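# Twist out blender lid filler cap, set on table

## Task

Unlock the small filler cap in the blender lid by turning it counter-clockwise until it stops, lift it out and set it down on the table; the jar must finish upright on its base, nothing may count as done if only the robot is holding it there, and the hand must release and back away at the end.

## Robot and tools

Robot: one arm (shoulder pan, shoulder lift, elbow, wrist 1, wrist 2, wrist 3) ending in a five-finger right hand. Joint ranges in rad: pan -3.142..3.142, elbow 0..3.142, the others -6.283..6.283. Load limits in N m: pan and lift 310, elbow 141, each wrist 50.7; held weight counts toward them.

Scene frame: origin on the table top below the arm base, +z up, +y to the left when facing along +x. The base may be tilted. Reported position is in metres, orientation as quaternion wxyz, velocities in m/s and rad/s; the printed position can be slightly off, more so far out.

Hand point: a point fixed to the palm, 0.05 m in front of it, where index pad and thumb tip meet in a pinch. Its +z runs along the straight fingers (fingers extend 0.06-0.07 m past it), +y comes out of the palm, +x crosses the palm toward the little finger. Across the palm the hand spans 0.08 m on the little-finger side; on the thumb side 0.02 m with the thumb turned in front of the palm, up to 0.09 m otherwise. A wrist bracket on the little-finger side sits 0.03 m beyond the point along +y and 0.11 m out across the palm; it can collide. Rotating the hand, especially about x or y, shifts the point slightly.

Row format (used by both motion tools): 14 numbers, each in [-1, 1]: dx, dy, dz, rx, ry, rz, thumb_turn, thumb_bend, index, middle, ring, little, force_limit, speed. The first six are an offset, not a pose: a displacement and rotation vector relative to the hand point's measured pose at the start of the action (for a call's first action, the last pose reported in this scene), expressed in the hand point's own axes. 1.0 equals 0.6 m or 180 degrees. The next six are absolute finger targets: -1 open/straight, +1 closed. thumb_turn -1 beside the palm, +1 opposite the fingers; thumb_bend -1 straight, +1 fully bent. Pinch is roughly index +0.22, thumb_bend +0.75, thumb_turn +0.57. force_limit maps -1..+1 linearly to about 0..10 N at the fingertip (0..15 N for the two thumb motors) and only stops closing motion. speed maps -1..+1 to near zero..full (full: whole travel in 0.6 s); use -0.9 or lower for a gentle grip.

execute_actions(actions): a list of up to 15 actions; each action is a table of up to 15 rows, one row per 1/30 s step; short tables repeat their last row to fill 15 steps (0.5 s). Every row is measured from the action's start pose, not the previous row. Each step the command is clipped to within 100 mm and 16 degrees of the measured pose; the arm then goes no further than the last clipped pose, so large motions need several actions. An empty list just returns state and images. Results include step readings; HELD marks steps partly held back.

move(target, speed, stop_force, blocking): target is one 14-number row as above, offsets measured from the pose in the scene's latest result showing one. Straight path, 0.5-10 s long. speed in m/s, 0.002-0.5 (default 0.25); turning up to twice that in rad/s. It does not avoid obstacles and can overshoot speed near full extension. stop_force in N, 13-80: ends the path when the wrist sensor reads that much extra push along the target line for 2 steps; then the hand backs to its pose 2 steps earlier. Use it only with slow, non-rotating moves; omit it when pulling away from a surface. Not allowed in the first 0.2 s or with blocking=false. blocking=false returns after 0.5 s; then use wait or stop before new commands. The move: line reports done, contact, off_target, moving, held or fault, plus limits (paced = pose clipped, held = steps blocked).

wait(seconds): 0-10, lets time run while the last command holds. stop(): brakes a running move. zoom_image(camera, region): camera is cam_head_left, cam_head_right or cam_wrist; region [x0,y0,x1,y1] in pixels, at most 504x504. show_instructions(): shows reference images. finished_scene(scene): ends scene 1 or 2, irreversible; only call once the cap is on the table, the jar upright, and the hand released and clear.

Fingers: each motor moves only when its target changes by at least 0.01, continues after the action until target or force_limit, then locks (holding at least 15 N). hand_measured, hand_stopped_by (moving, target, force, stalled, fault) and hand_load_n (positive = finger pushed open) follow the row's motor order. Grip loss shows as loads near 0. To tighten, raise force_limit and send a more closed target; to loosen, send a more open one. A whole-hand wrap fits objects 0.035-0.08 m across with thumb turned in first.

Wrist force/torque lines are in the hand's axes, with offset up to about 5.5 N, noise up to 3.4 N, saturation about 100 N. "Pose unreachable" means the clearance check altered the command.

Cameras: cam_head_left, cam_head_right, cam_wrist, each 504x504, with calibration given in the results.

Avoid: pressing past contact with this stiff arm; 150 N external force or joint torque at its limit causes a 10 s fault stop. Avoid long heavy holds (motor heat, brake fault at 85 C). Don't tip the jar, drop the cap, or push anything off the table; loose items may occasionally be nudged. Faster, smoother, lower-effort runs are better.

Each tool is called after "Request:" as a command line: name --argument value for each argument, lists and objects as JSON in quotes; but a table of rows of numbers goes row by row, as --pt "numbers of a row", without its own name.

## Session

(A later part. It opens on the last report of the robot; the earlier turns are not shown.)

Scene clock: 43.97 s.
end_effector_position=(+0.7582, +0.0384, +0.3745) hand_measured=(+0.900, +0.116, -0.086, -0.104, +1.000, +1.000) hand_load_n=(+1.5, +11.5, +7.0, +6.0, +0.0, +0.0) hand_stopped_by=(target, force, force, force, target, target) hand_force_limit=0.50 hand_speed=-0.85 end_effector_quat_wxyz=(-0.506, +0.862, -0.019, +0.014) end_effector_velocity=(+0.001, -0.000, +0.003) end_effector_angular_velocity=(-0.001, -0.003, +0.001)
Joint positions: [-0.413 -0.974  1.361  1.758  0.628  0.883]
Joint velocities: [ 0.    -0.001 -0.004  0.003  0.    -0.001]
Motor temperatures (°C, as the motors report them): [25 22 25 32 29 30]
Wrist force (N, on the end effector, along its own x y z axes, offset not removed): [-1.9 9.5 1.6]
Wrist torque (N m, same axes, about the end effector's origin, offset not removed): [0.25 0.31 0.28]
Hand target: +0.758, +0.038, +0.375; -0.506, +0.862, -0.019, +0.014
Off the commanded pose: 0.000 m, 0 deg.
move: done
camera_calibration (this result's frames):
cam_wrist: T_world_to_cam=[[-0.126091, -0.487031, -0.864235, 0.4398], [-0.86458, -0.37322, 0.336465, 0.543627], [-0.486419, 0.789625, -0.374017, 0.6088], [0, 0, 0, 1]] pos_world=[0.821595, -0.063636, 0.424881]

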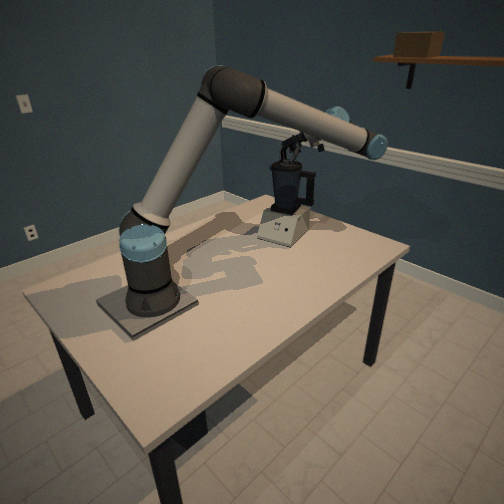

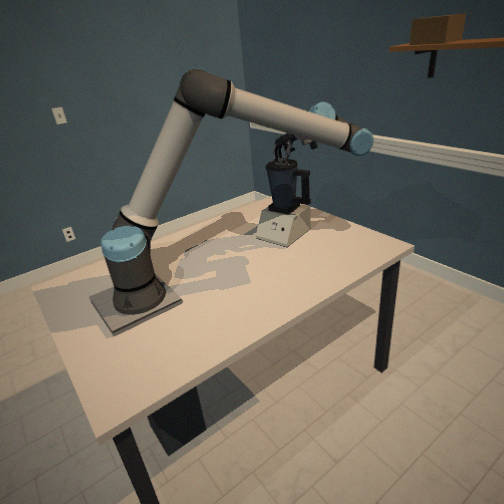

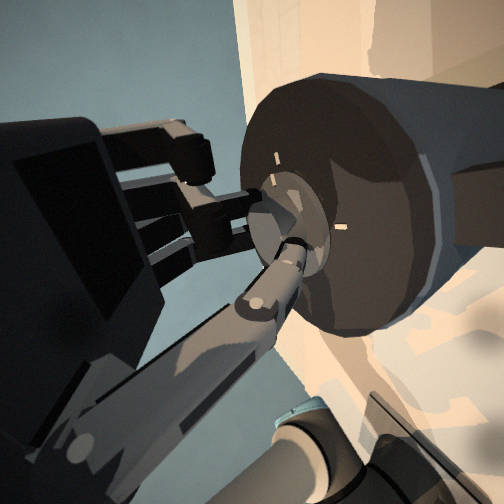

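Still locked; lower and turn further.

Request:
move --target '[0,0.009,0.005,0,0,0,0.9,0.5,0.4,0.4,1,1,0.5,-0.85]' --speed 0.01

Request:
move --target '[0.001,0.0008,-0.0015,0,-0.039,-0.022,0.9,0.55,0.45,0.45,1,1,0.9,-0.85]' --speed 0.07

Request:
zoom_image --camera "cam_wrist" --region '[200, 130, 380, 310]'

Scene clock: 47.63 s.
end_effector_position=(+0.7582, +0.0384, +0.3686) hand_measured=(+0.900, +0.116, -0.086, -0.104, +1.000, +1.000) hand_load_n=(+1.0, +11.0, +7.5, +6.0, +0.0, +0.0) hand_stopped_by=(target, force, force, force, target, target) hand_force_limit=0.50 hand_speed=-0.85 end_effector_quat_wxyz=(-0.506, +0.862, -0.019, +0.014) end_effector_velocity=(-0.000, +0.000, -0.002) end_effector_angular_velocity=(+0.001, +0.000, -0.000)
Joint positions: [-0.413 -0.97   1.366  1.749  0.628  0.883]
Joint velocities: [ 0.     0.001  0.003 -0.003 -0.001 -0.001]
Motor temperatures (°C, as the motors report them): [25 22 25 32 29 30]
Wrist force (N, on the end effector, along its own x y z axes, offset not removed): [-0.6 0.0 -2.9]
Wrist torque (N m, same axes, about the end effector's origin, offset not removed): [-0.33 0.27 0.05]
Hand target: +0.758, +0.038, +0.368; -0.506, +0.862, -0.019, +0.014
Off the commanded pose: 0.000 m, 0 deg.
move: done
camera_calibration (this result's frames):
cam_wrist: T_world_to_cam=[[-0.126058, -0.48702, -0.864246, 0.434678], [-0.864574, -0.373255, 0.336442, 0.545652], [-0.486438, 0.789616, -0.374013, 0.606578], [0, 0, 0, 1]] pos_world=[0.821613, -0.0635997, 0.418956]

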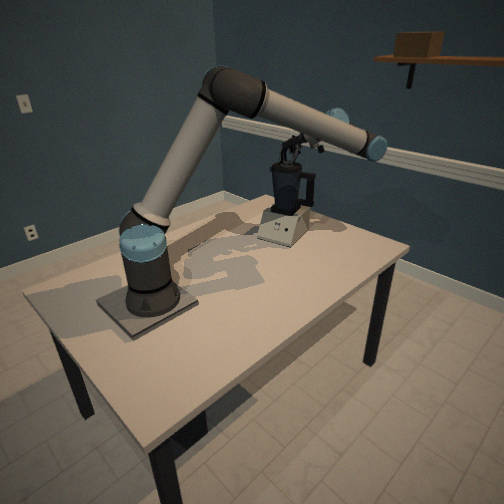

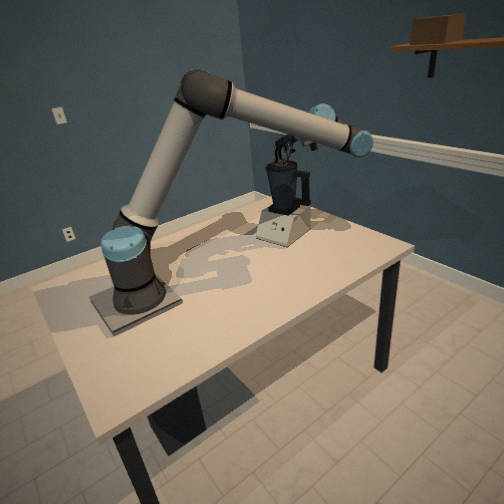

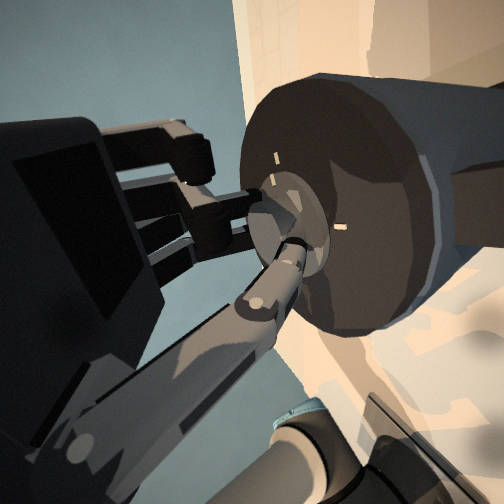

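Scene clock: 48.93 s.
end_effector_position=(+0.7587, +0.0374, +0.3686) hand_measured=(+0.900, +0.108, -0.074, -0.090, +1.000, +1.000) hand_load_n=(+12.5, +14.0, +7.0, +8.0, +0.0, +0.0) hand_stopped_by=(target, force, force, force, target, target) hand_force_limit=0.90 hand_speed=-0.85 end_effector_quat_wxyz=(-0.505, +0.862, +0.041, -0.021) end_effector_velocity=(-0.000, -0.000, -0.000) end_effector_angular_velocity=(+0.001, +0.001, +0.015)
Joint positions: [-0.394 -0.933  1.325  1.875  0.7    0.728]
Joint velocities: [ 0.002  0.004 -0.003  0.013  0.008 -0.016]
Motor temperatures (°C, as the motors report them): [25 22 25 32 29 30]
Wrist force (N, on the end effector, along its own x y z axes, offset not removed): [-3.2 -3.6 -7.8]
Wrist torque (N m, same axes, about the end effector's origin, offset not removed): [-0.10 0.66 0.19]
Hand target: +0.759, +0.037, +0.369; -0.505, +0.862, +0.042, -0.021
Off the commanded pose: 0.000 m, 0 deg.
move: done
camera_calibration (this result's frames):
cam_wrist: T_world_to_cam=[[-0.0568747, -0.500369, -0.863942, 0.382143], [-0.804703, -0.489226, 0.33632, 0.504698], [-0.590947, 0.714345, -0.374824, 0.690046], [0, 0, 0, 1]] pos_world=[0.835647, -0.0548064, 0.419055]

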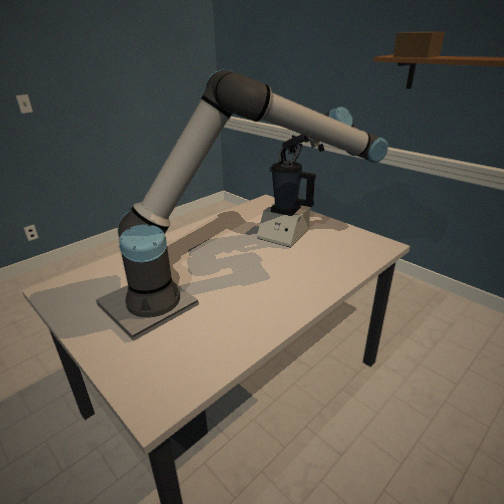

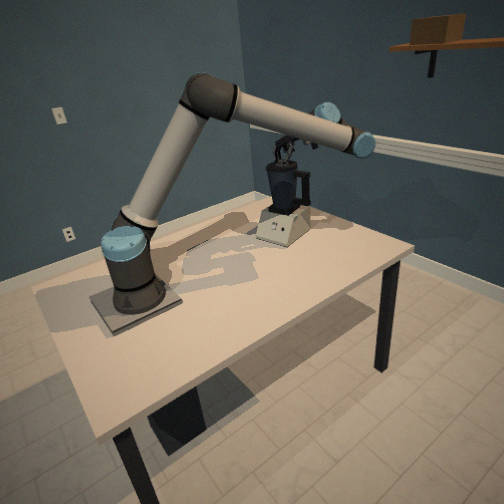

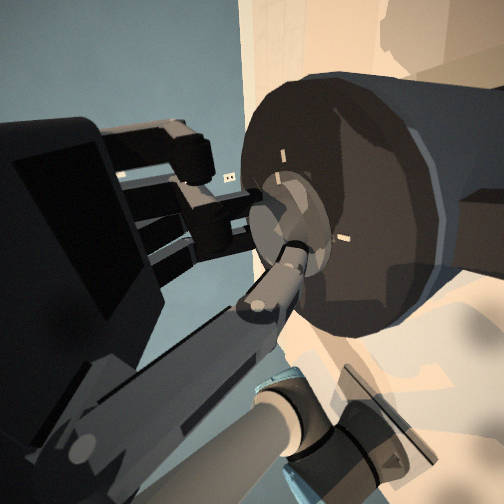

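Region (200, 130, 380, 310) of cam_wrist's 504x504 image, scaled by 2.800, with more detail than that image has.

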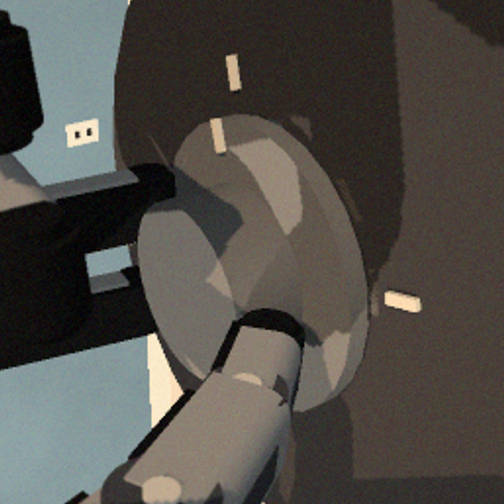

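Request:
execute_actions --actions '[[[0,0.0015,-0.001,0,0,0,0.9,0.06,-0.13,-0.14,1,1,0.4,-0.8]],[[0,0,0,0,0,0,0.9,0.5,0.4,0.4,1,1,0.5,-0.85]]]'

Request:
move --target '[0,-0.009,-0.005,0,0,0,0.9,0.5,0.4,0.4,1,1,0.5,-0.85]' --speed 0.01

Scene clock: 52.90 s.
end_effector_position=(+0.7588, +0.0365, +0.3681) hand_measured=(+0.900, +0.080, -0.058, -0.094, +1.000, +1.000) hand_load_n=(+1.0, +11.5, +8.5, +6.5, +0.0, +0.0) hand_stopped_by=(target, force, force, force, target, target) hand_force_limit=0.50 hand_speed=-0.85 end_effector_quat_wxyz=(-0.505, +0.862, +0.041, -0.021) end_effector_velocity=(+0.000, -0.000, +0.000) end_effector_angular_velocity=(-0.001, -0.001, +0.001)
Joint positions: [-0.395 -0.932  1.325  1.875  0.701  0.727]
Joint velocities: [ 0.    -0.    -0.001 -0.     0.001 -0.   ]
Motor temperatures (°C, as the motors report them): [25 22 25 32 29 30]
Wrist force (N, on the end effector, along its own x y z axes, offset not removed): [-5.0 -1.1 -2.5]
Wrist torque (N m, same axes, about the end effector's origin, offset not removed): [-0.64 0.61 -0.19]
Hand target: +0.759, +0.036, +0.368; -0.505, +0.862, +0.041, -0.021
Off the commanded pose: 0.000 m, 0 deg.
Step readings (end_effector_position; steps 1 to 15: 1st action; 16 to 30: 2nd action):
0: (+0.7588, +0.0374, +0.3686)
1: (+0.7588, +0.0374, +0.3686)
2: (+0.7588, +0.0373, +0.3686)
4: (+0.7588, +0.0371, +0.3685)
8: (+0.7588, +0.0367, +0.3682)
15: (+0.7588, +0.0365, +0.3681)
16: (+0.7588, +0.0365, +0.3681)
17: (+0.7588, +0.0365, +0.3681)
19: (+0.7588, +0.0365, +0.3681)
23: (+0.7588, +0.0365, +0.3681)
30: end_effector_position above
camera_calibration (this result's frames):
cam_wrist: T_world_to_cam=[[-0.0568271, -0.500472, -0.863886, 0.381169], [-0.804593, -0.489341, 0.336415, 0.504365], [-0.591101, 0.714194, -0.374869, 0.690684], [0, 0, 0, 1]] pos_world=[0.835734, -0.0557118, 0.418527]

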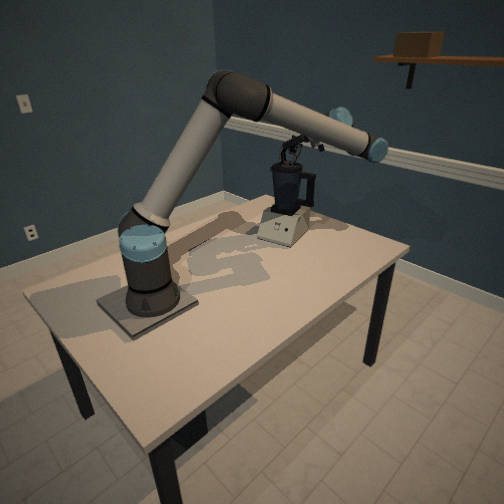

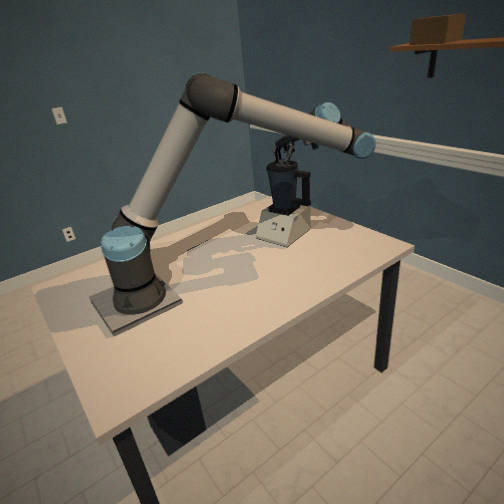

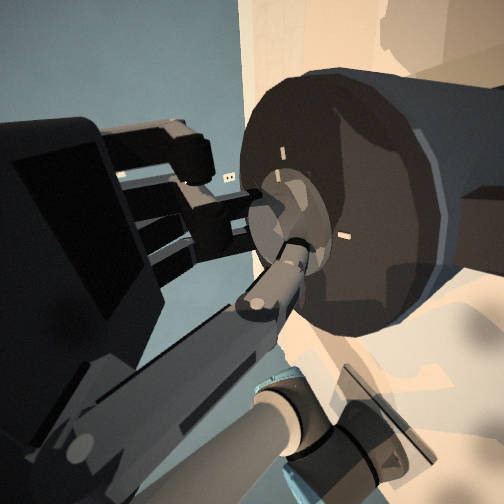

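Scene clock: 53.73 s.
end_effector_position=(+0.7588, +0.0365, +0.3740) hand_measured=(+0.900, +0.080, -0.058, -0.094, +1.000, +1.000) hand_load_n=(+1.0, +12.5, +8.0, +6.5, +0.0, +0.0) hand_stopped_by=(target, force, force, force, target, target) hand_force_limit=0.50 hand_speed=-0.85 end_effector_quat_wxyz=(-0.505, +0.862, +0.041, -0.021) end_effector_velocity=(-0.000, -0.000, +0.002) end_effector_angular_velocity=(-0.000, +0.001, -0.000)
Joint positions: [-0.395 -0.936  1.321  1.884  0.701  0.727]
Joint velocities: [-0.    -0.001 -0.002  0.003  0.     0.001]
Motor temperatures (°C, as the motors report them): [25 22 25 32 29 30]
Wrist force (N, on the end effector, along its own x y z axes, offset not removed): [-2.0 5.8 1.7]
Wrist torque (N m, same axes, about the end effector's origin, offset not removed): [-0.40 0.26 0.17]
Hand target: +0.759, +0.036, +0.374; -0.505, +0.862, +0.041, -0.021
Off the commanded pose: 0.000 m, 0 deg.
move: done
camera_calibration (this result's frames):
cam_wrist: T_world_to_cam=[[-0.0568659, -0.500477, -0.86388, 0.386322], [-0.804594, -0.48932, 0.336444, 0.502332], [-0.591096, 0.714205, -0.374855, 0.692901], [0, 0, 0, 1]] pos_world=[0.835713, -0.0557269, 0.424466]

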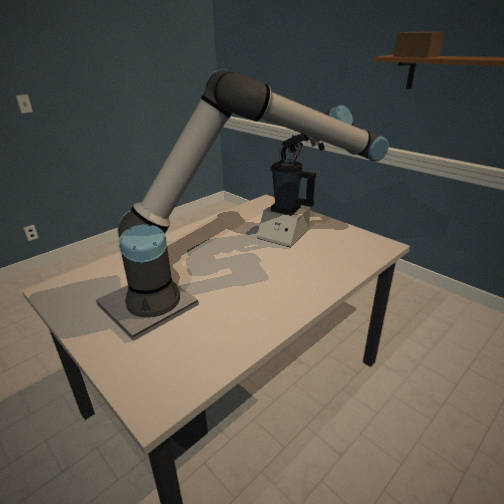

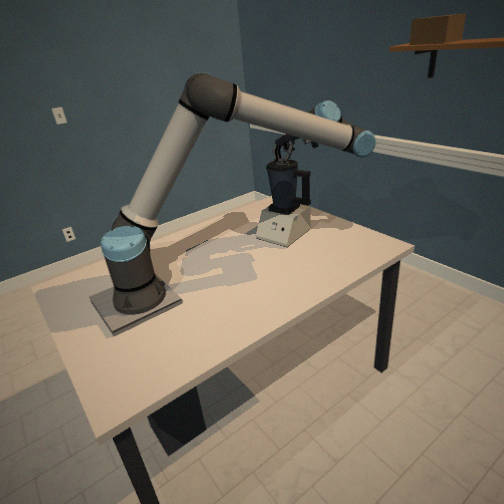

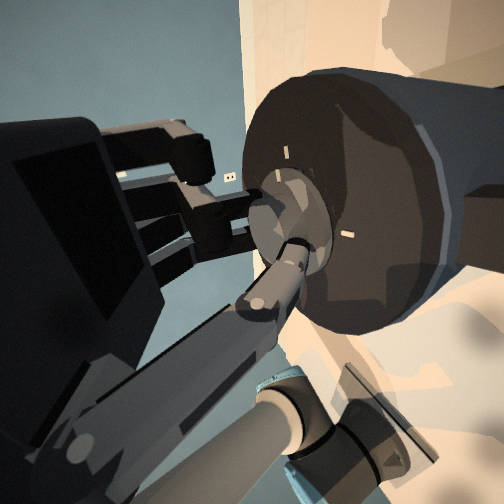

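Request:
move --target '[0.002,0.0015,-0.003,0,0,0,0.9,0.5,0.4,0.4,1,1,0.5,-0.85]' --speed 0.01

Scene clock: 57.30 s.
end_effector_position=(+0.7601, +0.0347, +0.3741) hand_measured=(+0.900, +0.080, -0.058, -0.094, +1.000, +1.000) hand_load_n=(+0.5, +13.0, +8.0, +6.5, +0.0, +0.0) hand_stopped_by=(target, force, force, force, target, target) hand_force_limit=0.50 hand_speed=-0.85 end_effector_quat_wxyz=(-0.505, +0.862, +0.041, -0.021) end_effector_velocity=(+0.001, -0.001, -0.000) end_effector_angular_velocity=(+0.001, +0.001, -0.001)
Joint positions: [-0.396 -0.933  1.316  1.887  0.702  0.725]
Joint velocities: [-0.001  0.001 -0.001  0.001 -0.001 -0.001]
Motor temperatures (°C, as the motors report them): [25 22 25 32 29 30]
Wrist force (N, on the end effector, along its own x y z axes, offset not removed): [-0.2 2.8 1.1]
Wrist torque (N m, same axes, about the end effector's origin, offset not removed): [-0.48 -0.02 0.18]
Hand target: +0.760, +0.035, +0.374; -0.505, +0.862, +0.041, -0.021
Off the commanded pose: 0.000 m, 0 deg.
move: done
camera_calibration (this result's frames):
cam_wrist: T_world_to_cam=[[-0.0568091, -0.500495, -0.863874, 0.385581], [-0.804594, -0.48934, 0.336415, 0.502485], [-0.591102, 0.714179, -0.374896, 0.695015], [0, 0, 0, 1]] pos_world=[0.837026, -0.0574976, 0.424608]

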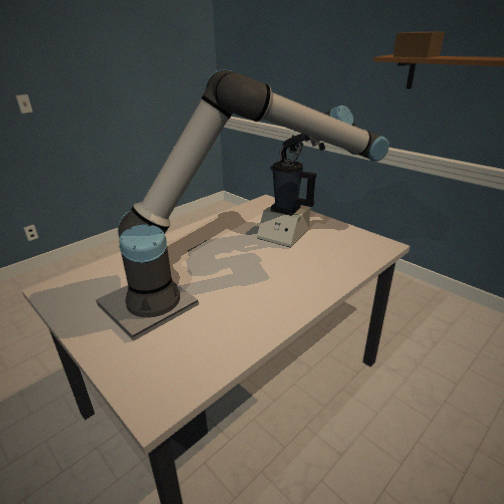

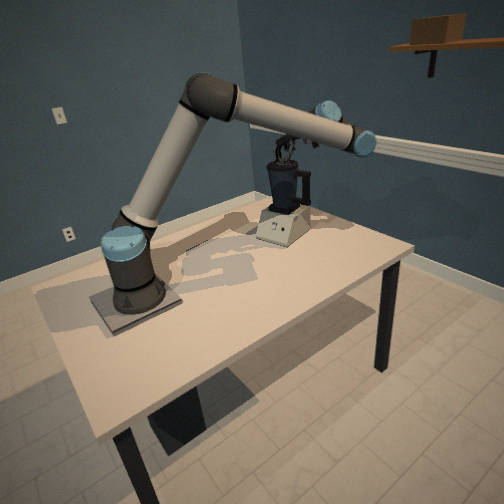

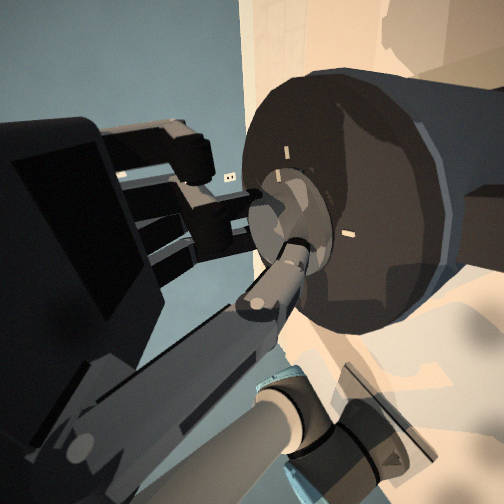

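Request:
execute_actions --actions '[[[0,0.0045,0.0025,0,0,0,0.9,0.5,0.4,0.4,1,1,0.5,-0.85]],[[0,0,0,0,0,0,0.9,0.02,-0.14,-0.16,1,1,0.4,-0.8]]]'

Request:
zoom_image --camera "cam_wrist" --region '[200, 130, 380, 310]'

Scene clock: 63.00 s.
end_effector_position=(+0.7601, +0.0346, +0.3711) hand_measured=(+0.900, +0.020, -0.140, -0.160, +1.000, +1.000) hand_load_n=(+0.0, +0.0, +0.0, +0.0, +0.0, +0.0) hand_stopped_by=(target, moving, target, target, target, target) hand_force_limit=0.40 hand_speed=-0.80 end_effector_quat_wxyz=(-0.505, +0.862, +0.041, -0.021) end_effector_velocity=(-0.000, -0.000, +0.000) end_effector_angular_velocity=(+0.000, +0.000, +0.000)
Joint positions: [-0.396 -0.931  1.319  1.882  0.702  0.725]
Joint velocities: [-0. -0.  0.  0.  0. -0.]
Motor temperatures (°C, as the motors report them): [25 22 25 32 29 30]
Wrist force (N, on the end effector, along its own x y z axes, offset not removed): [-3.9 -0.4 0.9]
Wrist torque (N m, same axes, about the end effector's origin, offset not removed): [-0.32 0.52 -0.02]
Hand target: +0.760, +0.035, +0.371; -0.505, +0.862, +0.041, -0.021
Off the commanded pose: 0.000 m, 0 deg.
Step readings (end_effector_position; steps 1 to 15: 1st action; 16 to 30: 2nd action):
0: (+0.7602, +0.0346, +0.3741)
1: (+0.7602, +0.0346, +0.3741)
2: (+0.7602, +0.0345, +0.3737)
4: (+0.7602, +0.0345, +0.3726)
8: (+0.7601, +0.0346, +0.3715)
15: (+0.7601, +0.0346, +0.3711)
16: (+0.7601, +0.0346, +0.3711)
17: (+0.7601, +0.0346, +0.3711)
19: (+0.7601, +0.0346, +0.3711)
23: (+0.7601, +0.0346, +0.3711)
30: end_effector_position above
camera_calibration (this result's frames):
cam_wrist: T_world_to_cam=[[-0.0567636, -0.500527, -0.863858, 0.382834], [-0.804636, -0.489298, 0.336376, 0.50354], [-0.59105, 0.714185, -0.374967, 0.693915], [0, 0, 0, 1]] pos_world=[0.837036, -0.0575831, 0.421531]

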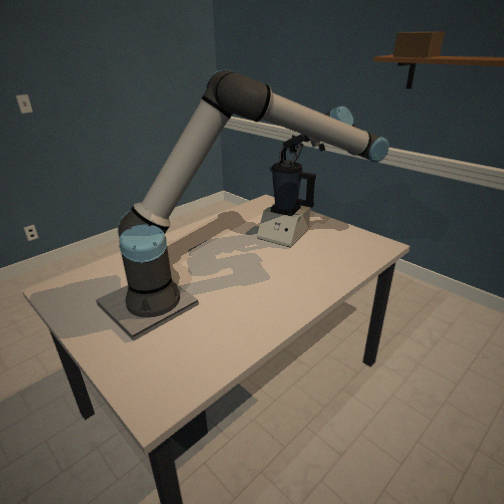

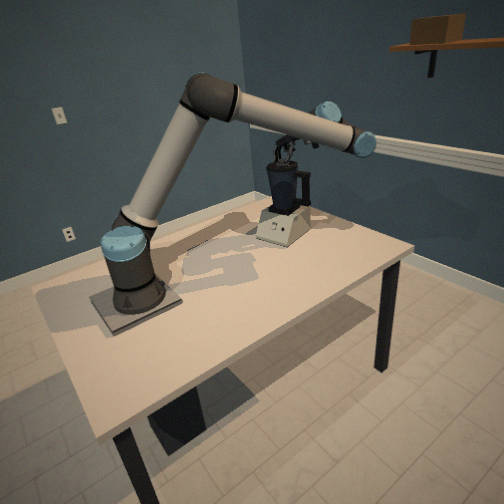

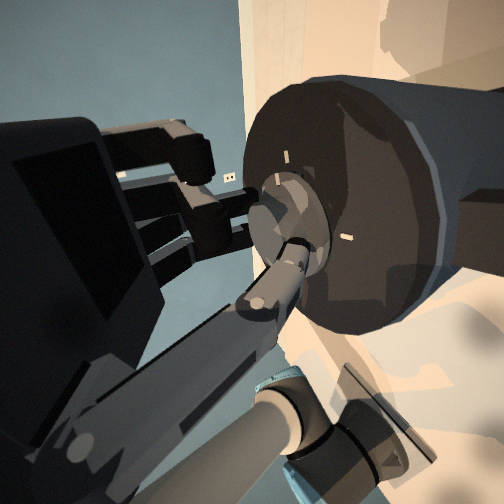

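Region (200, 130, 380, 310) of cam_wrist's 504x504 image, scaled by 2.800, with more detail than that image has.

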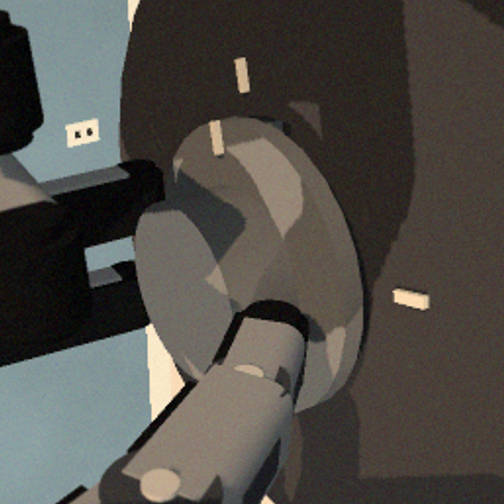

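Request:
execute_actions --actions '[[[0,0,0,0,0,0,0.9,0.5,-0.14,-0.16,1,1,-0.7,-0.85]],[[0,0,0,0,0,0,0.9,0.5,0.4,0.4,1,1,-0.1,-0.85]]]'

Request:
move --target '[0,-0.009,-0.005,0,0,0,0.9,0.5,0.4,0.4,1,1,-0.1,-0.85]' --speed 0.01

Scene clock: 66.27 s.
end_effector_position=(+0.7601, +0.0346, +0.3711) hand_measured=(+0.900, +0.112, -0.100, -0.112, +1.000, +1.000) hand_load_n=(+0.0, +7.5, +4.0, +4.5, +0.0, +0.0) hand_stopped_by=(target, force, force, force, target, target) hand_force_limit=-0.10 hand_speed=-0.85 end_effector_quat_wxyz=(-0.505, +0.862, +0.041, -0.021) end_effector_velocity=(-0.000, +0.000, -0.000) end_effector_angular_velocity=(+0.001, +0.001, -0.001)
Joint positions: [-0.396 -0.931  1.319  1.882  0.702  0.725]
Joint velocities: [ 0.    -0.     0.001 -0.    -0.001  0.   ]
Motor temperatures (°C, as the motors report them): [25 22 25 32 29 30]
Wrist force (N, on the end effector, along its own x y z axes, offset not removed): [-1.0 1.2 -0.5]
Wrist torque (N m, same axes, about the end effector's origin, offset not removed): [-0.31 0.05 0.18]
Hand target: +0.760, +0.035, +0.371; -0.505, +0.862, +0.041, -0.021
Off the commanded pose: 0.000 m, 0 deg.
Step readings (end_effector_position; steps 1 to 15: 1st action; 16 to 30: 2nd action):
0: (+0.7601, +0.0346, +0.3711)
1: (+0.7601, +0.0346, +0.3711)
2: (+0.7601, +0.0346, +0.3711)
4: (+0.7601, +0.0346, +0.3711)
8: (+0.7601, +0.0346, +0.3711)
15: (+0.7601, +0.0346, +0.3711)
16: (+0.7601, +0.0346, +0.3711)
17: (+0.7601, +0.0346, +0.3711)
19: (+0.7601, +0.0346, +0.3711)
23: (+0.7601, +0.0346, +0.3711)
30: end_effector_position above
camera_calibration (this result's frames):
cam_wrist: T_world_to_cam=[[-0.0568092, -0.500507, -0.863867, 0.382894], [-0.804618, -0.489306, 0.336407, 0.503506], [-0.59107, 0.714193, -0.374919, 0.693921], [0, 0, 0, 1]] pos_world=[0.837038, -0.0575841, 0.421551]

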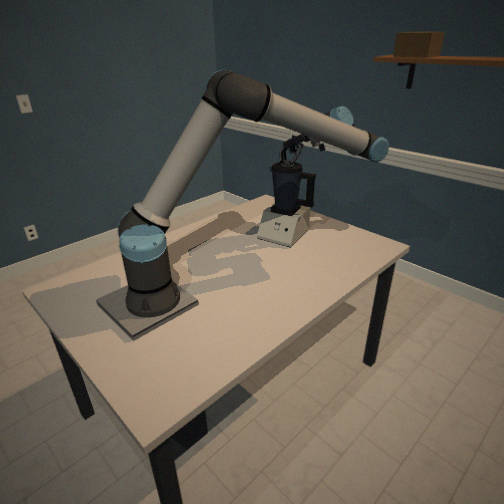

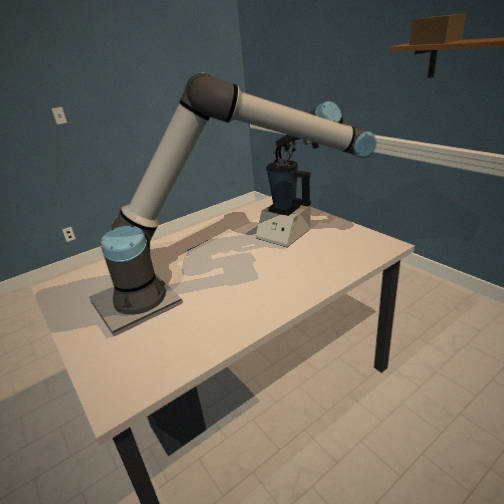

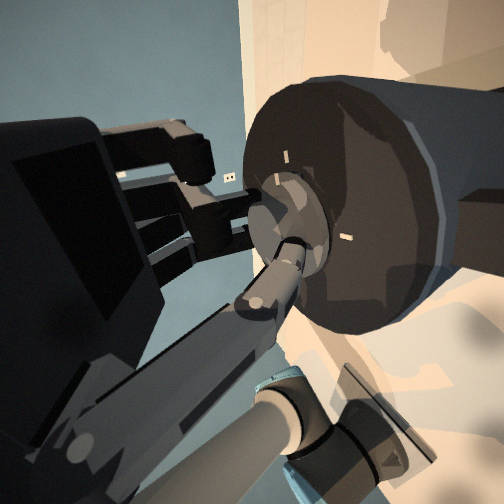

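Scene clock: 67.10 s.
end_effector_position=(+0.7601, +0.0346, +0.3771) hand_measured=(+0.900, +0.112, -0.100, -0.112, +1.000, +1.000) hand_load_n=(+0.5, +7.5, +4.0, +4.5, +0.0, +0.0) hand_stopped_by=(target, force, force, force, target, target) hand_force_limit=-0.10 hand_speed=-0.85 end_effector_quat_wxyz=(-0.505, +0.862, +0.041, -0.021) end_effector_velocity=(+0.000, -0.000, +0.002) end_effector_angular_velocity=(-0.001, +0.000, +0.000)
Joint positions: [-0.396 -0.935  1.314  1.891  0.702  0.725]
Joint velocities: [-0.    -0.001 -0.002  0.003  0.001  0.001]
Motor temperatures (°C, as the motors report them): [25 22 25 32 29 30]
Wrist force (N, on the end effector, along its own x y z axes, offset not removed): [-3.0 1.7 0.2]
Wrist torque (N m, same axes, about the end effector's origin, offset not removed): [-0.14 0.43 0.00]
Hand target: +0.760, +0.035, +0.377; -0.505, +0.862, +0.041, -0.021
Off the commanded pose: 0.000 m, 0 deg.
move: done
camera_calibration (this result's frames):
cam_wrist: T_world_to_cam=[[-0.0568073, -0.500527, -0.863855, 0.388047], [-0.804633, -0.489281, 0.336408, 0.501479], [-0.591049, 0.714196, -0.374946, 0.69615], [0, 0, 0, 1]] pos_world=[0.837009, -0.0575953, 0.427534]

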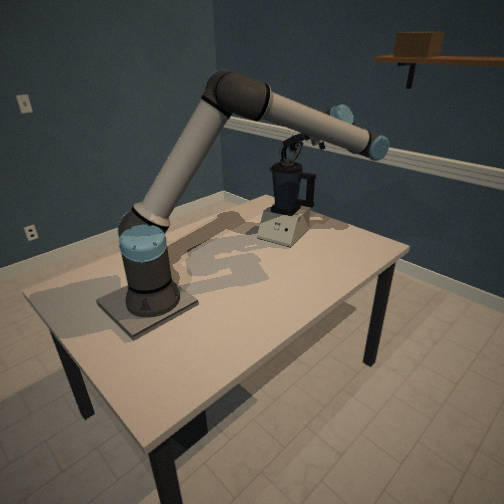

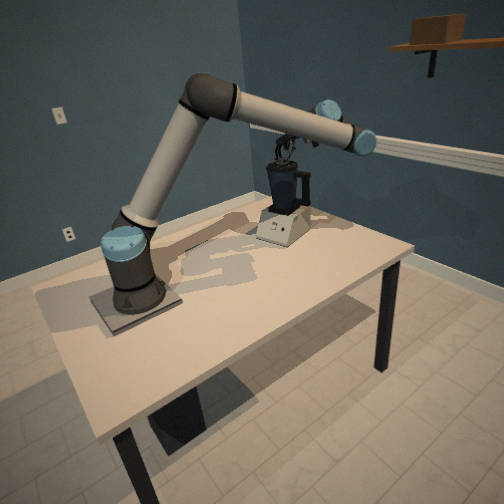

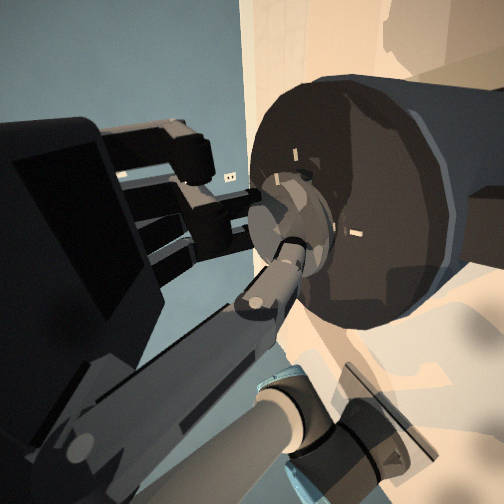

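Request:
move --target '[0.0003,-0.06,-0.0337,0,0,0,0.9,0.5,0.4,0.4,1,1,-0.1,-0.85]' --speed 0.025

Scene clock: 70.47 s.
end_effector_position=(+0.7601, +0.0345, +0.4181) hand_measured=(+0.900, +0.112, -0.100, -0.112, +1.000, +1.000) hand_load_n=(+0.5, +7.5, +4.5, +4.5, +0.0, +0.0) hand_stopped_by=(target, force, force, force, target, target) hand_force_limit=-0.10 hand_speed=-0.85 end_effector_quat_wxyz=(-0.505, +0.862, +0.041, -0.021) end_effector_velocity=(-0.000, -0.000, +0.002) end_effector_angular_velocity=(-0.000, +0.000, +0.001)
Joint positions: [-0.396 -0.959  1.278  1.951  0.702  0.726]
Joint velocities: [ 0.    -0.001 -0.002  0.003  0.001 -0.001]
Motor temperatures (°C, as the motors report them): [25 22 25 32 29 30]
Wrist force (N, on the end effector, along its own x y z axes, offset not removed): [-4.4 -3.6 -0.3]
Wrist torque (N m, same axes, about the end effector's origin, offset not removed): [-0.71 0.49 -0.28]
Hand target: +0.760, +0.035, +0.418; -0.505, +0.862, +0.041, -0.021
Off the commanded pose: 0.000 m, 0 deg.
move: done
camera_calibration (this result's frames):
cam_wrist: T_world_to_cam=[[-0.0568211, -0.500526, -0.863855, 0.423528], [-0.804638, -0.489268, 0.336413, 0.487681], [-0.59104, 0.714206, -0.374942, 0.711611], [0, 0, 0, 1]] pos_world=[0.837062, -0.0576434, 0.468617]

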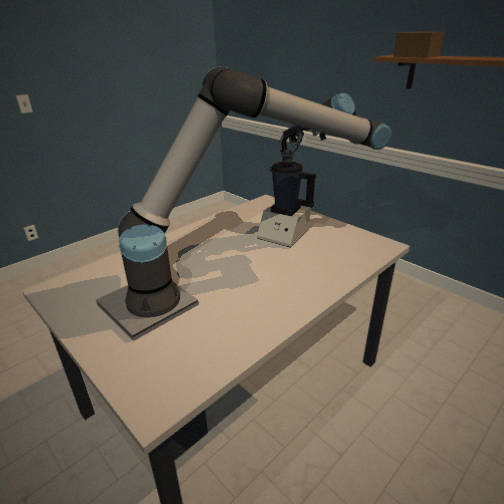

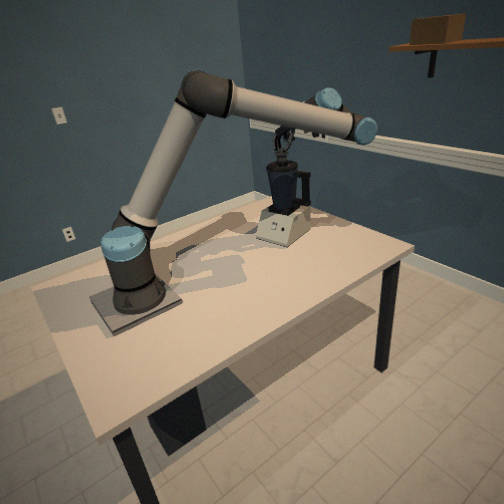

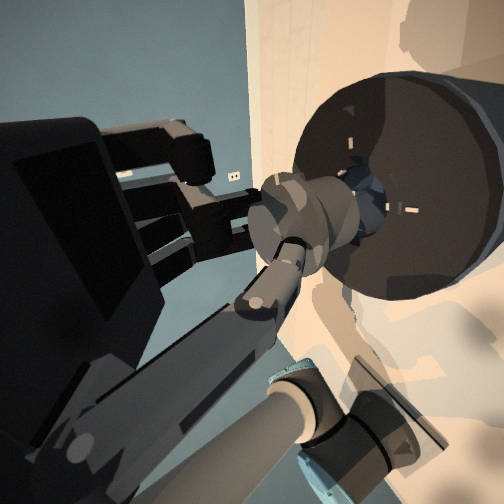

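Request:
move --target '[-0.28,0.205,-0.365,0,0.315,0.177,0.9,0.5,0.4,0.4,1,1,-0.1,-0.85]' --speed 0.3

Request:
move --target '[0,0.508,0.285,0,0,0,0.9,0.5,0.4,0.4,1,1,-0.1,-0.85]' --speed 0.3

Request:
move --target '[0,0.035,0.0197,0,0,0,0.9,0.5,0.4,0.4,1,1,-0.1,-0.85]' --speed 0.008 --stop_force 13

Scene clock: 77.13 s.
end_effector_position=(+0.6160, -0.2309, +0.4174) hand_measured=(+0.900, +0.112, -0.100, -0.112, +1.000, +1.000) hand_load_n=(+0.5, +7.5, +4.5, +4.5, +0.0, +0.0) hand_stopped_by=(target, force, force, force, target, target) hand_force_limit=-0.10 hand_speed=-0.85 end_effector_quat_wxyz=(-0.439, +0.748, -0.428, +0.253) end_effector_velocity=(-0.001, -0.002, +0.000) end_effector_angular_velocity=(-0.003, -0.001, -0.011)
Joint positions: [-0.959 -1.361  1.693  1.11   0.511  1.706]
Joint velocities: [-0.004 -0.005  0.002 -0.012  0.002  0.015]
Motor temperatures (°C, as the motors report them): [25 22 25 32 29 30]
Wrist force (N, on the end effector, along its own x y z axes, offset not removed): [-1.5 -1.6 0.2]
Wrist torque (N m, same axes, about the end effector's origin, offset not removed): [-0.43 0.07 -0.04]
Hand target: +0.616, -0.231, +0.417; -0.439, +0.748, -0.429, +0.253
Off the commanded pose: 0.001 m, 0 deg.
move: done
camera_calibration (this result's frames):
cam_wrist: T_world_to_cam=[[-0.476732, -0.156997, -0.864915, 0.620231], [-0.7845, 0.519895, 0.338038, 0.462009], [0.396594, 0.839679, -0.371015, 0.234639], [0, 0, 0, 1]] pos_world=[0.565074, -0.339843, 0.467325]

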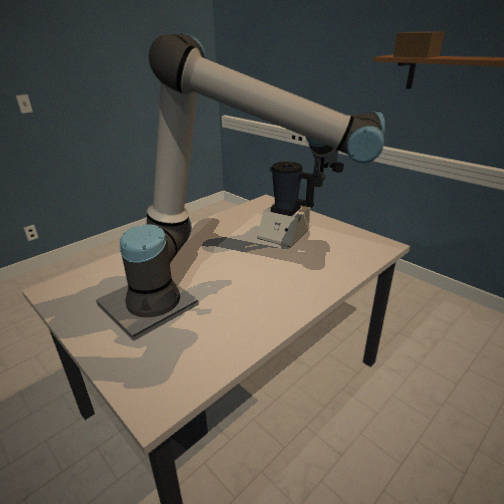

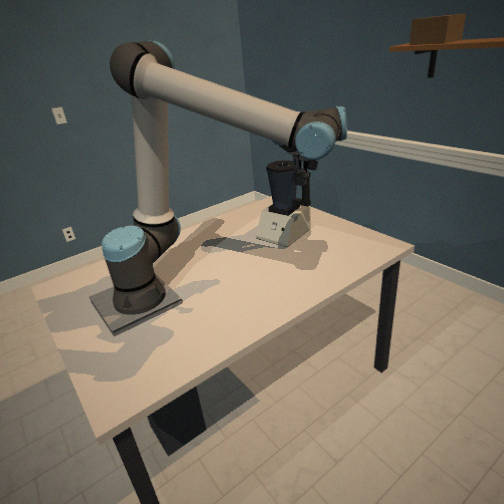

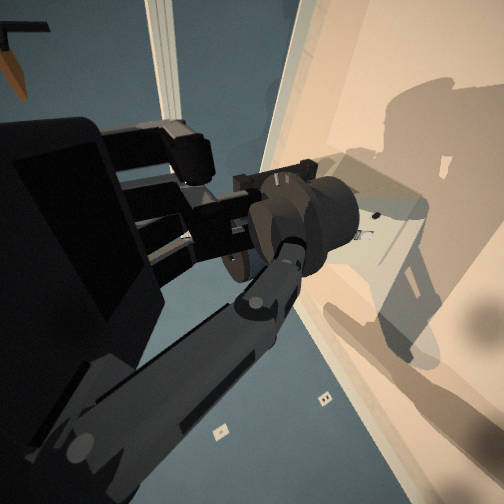

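Scene clock: 78.97 s.
end_effector_position=(+0.6167, -0.2304, +0.0682) hand_measured=(+0.900, +0.112, -0.100, -0.112, +1.000, +1.000) hand_load_n=(+0.5, +7.5, +4.5, +4.5, +0.0, +0.0) hand_stopped_by=(target, force, force, force, target, target) hand_force_limit=-0.10 hand_speed=-0.85 end_effector_quat_wxyz=(-0.439, +0.748, -0.428, +0.253) end_effector_velocity=(+0.001, -0.001, -0.002) end_effector_angular_velocity=(-0.002, -0.000, +0.000)
Joint positions: [-0.957 -1.012  1.933  0.517  0.511  1.71 ]
Joint velocities: [ 0.001  0.003 -0.001 -0.004  0.001  0.001]
Motor temperatures (°C, as the motors report them): [25 22 25 32 29 30]
Wrist force (N, on the end effector, along its own x y z axes, offset not removed): [-1.6 -1.6 1.4]
Wrist torque (N m, same axes, about the end effector's origin, offset not removed): [-0.51 0.08 -0.01]
Hand target: +0.617, -0.230, +0.068; -0.439, +0.748, -0.428, +0.253
Off the commanded pose: 0.001 m, 0 deg.
move: done
camera_calibration (this result's frames):
cam_wrist: T_world_to_cam=[[-0.476712, -0.156978, -0.86493, 0.318614], [-0.784519, 0.519864, 0.338042, 0.580349], [0.396581, 0.839702, -0.370978, 0.104441], [0, 0, 0, 1]] pos_world=[0.565762, -0.339386, 0.118142]

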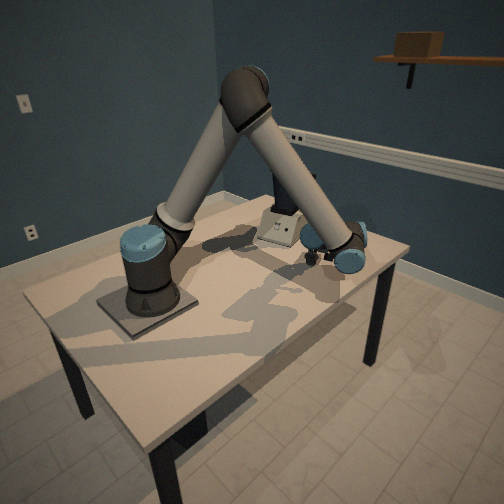

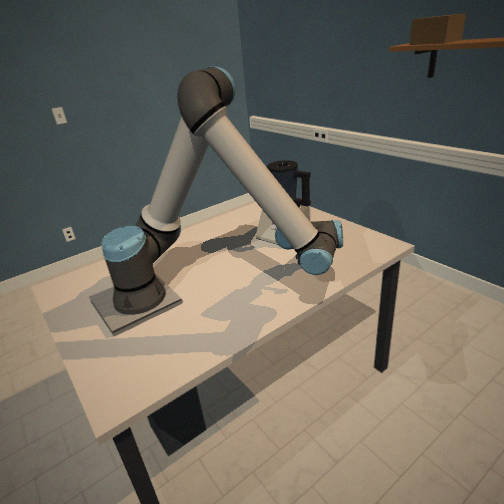

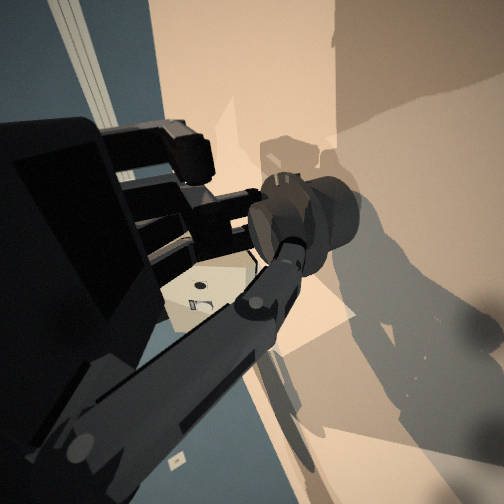

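Scene clock: 80.83 s.
end_effector_position=(+0.6167, -0.2304, +0.0562) hand_measured=(+0.900, +0.112, -0.100, -0.112, +1.000, +1.000) hand_load_n=(+0.5, +5.5, +5.0, +5.0, +0.0, +0.0) hand_stopped_by=(target, force, force, force, target, target) hand_force_limit=-0.10 hand_speed=-0.85 end_effector_quat_wxyz=(-0.439, +0.748, -0.428, +0.253) end_effector_velocity=(-0.000, +0.001, +0.002) end_effector_angular_velocity=(+0.002, +0.000, +0.000)
Joint positions: [-0.957 -0.995  1.935  0.498  0.511  1.711]
Joint velocities: [ 0.    -0.003  0.     0.005 -0.001 -0.   ]
Motor temperatures (°C, as the motors report them): [25 22 25 32 29 30]
Wrist force (N, on the end effector, along its own x y z axes, offset not removed): [-0.8 -8.6 -5.1]
Wrist torque (N m, same axes, about the end effector's origin, offset not removed): [-0.72 0.11 0.08]
Hand target: +0.617, -0.230, +0.057; -0.439, +0.748, -0.428, +0.253
Off the commanded pose: 0.012 m, 0 deg.
move: contact
camera_calibration (this result's frames):
cam_wrist: T_world_to_cam=[[-0.476693, -0.156919, -0.864951, 0.308278], [-0.784527, 0.519839, 0.33806, 0.584405], [0.396587, 0.839728, -0.370911, 0.0999449], [0, 0, 0, 1]] pos_world=[0.565798, -0.339349, 0.106152]

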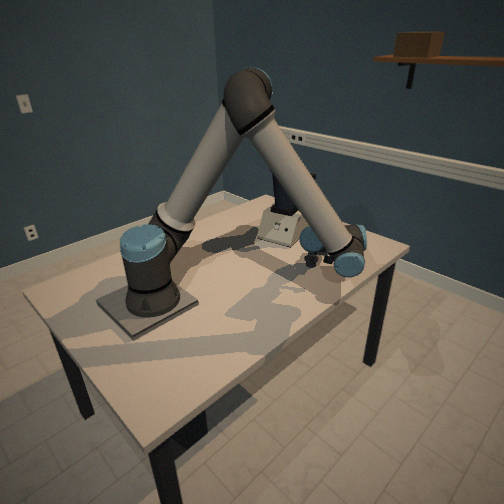

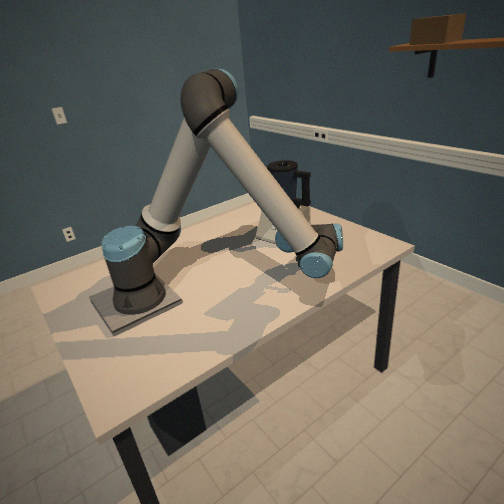

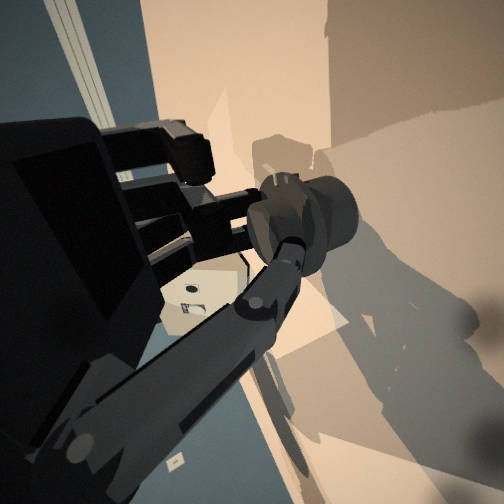

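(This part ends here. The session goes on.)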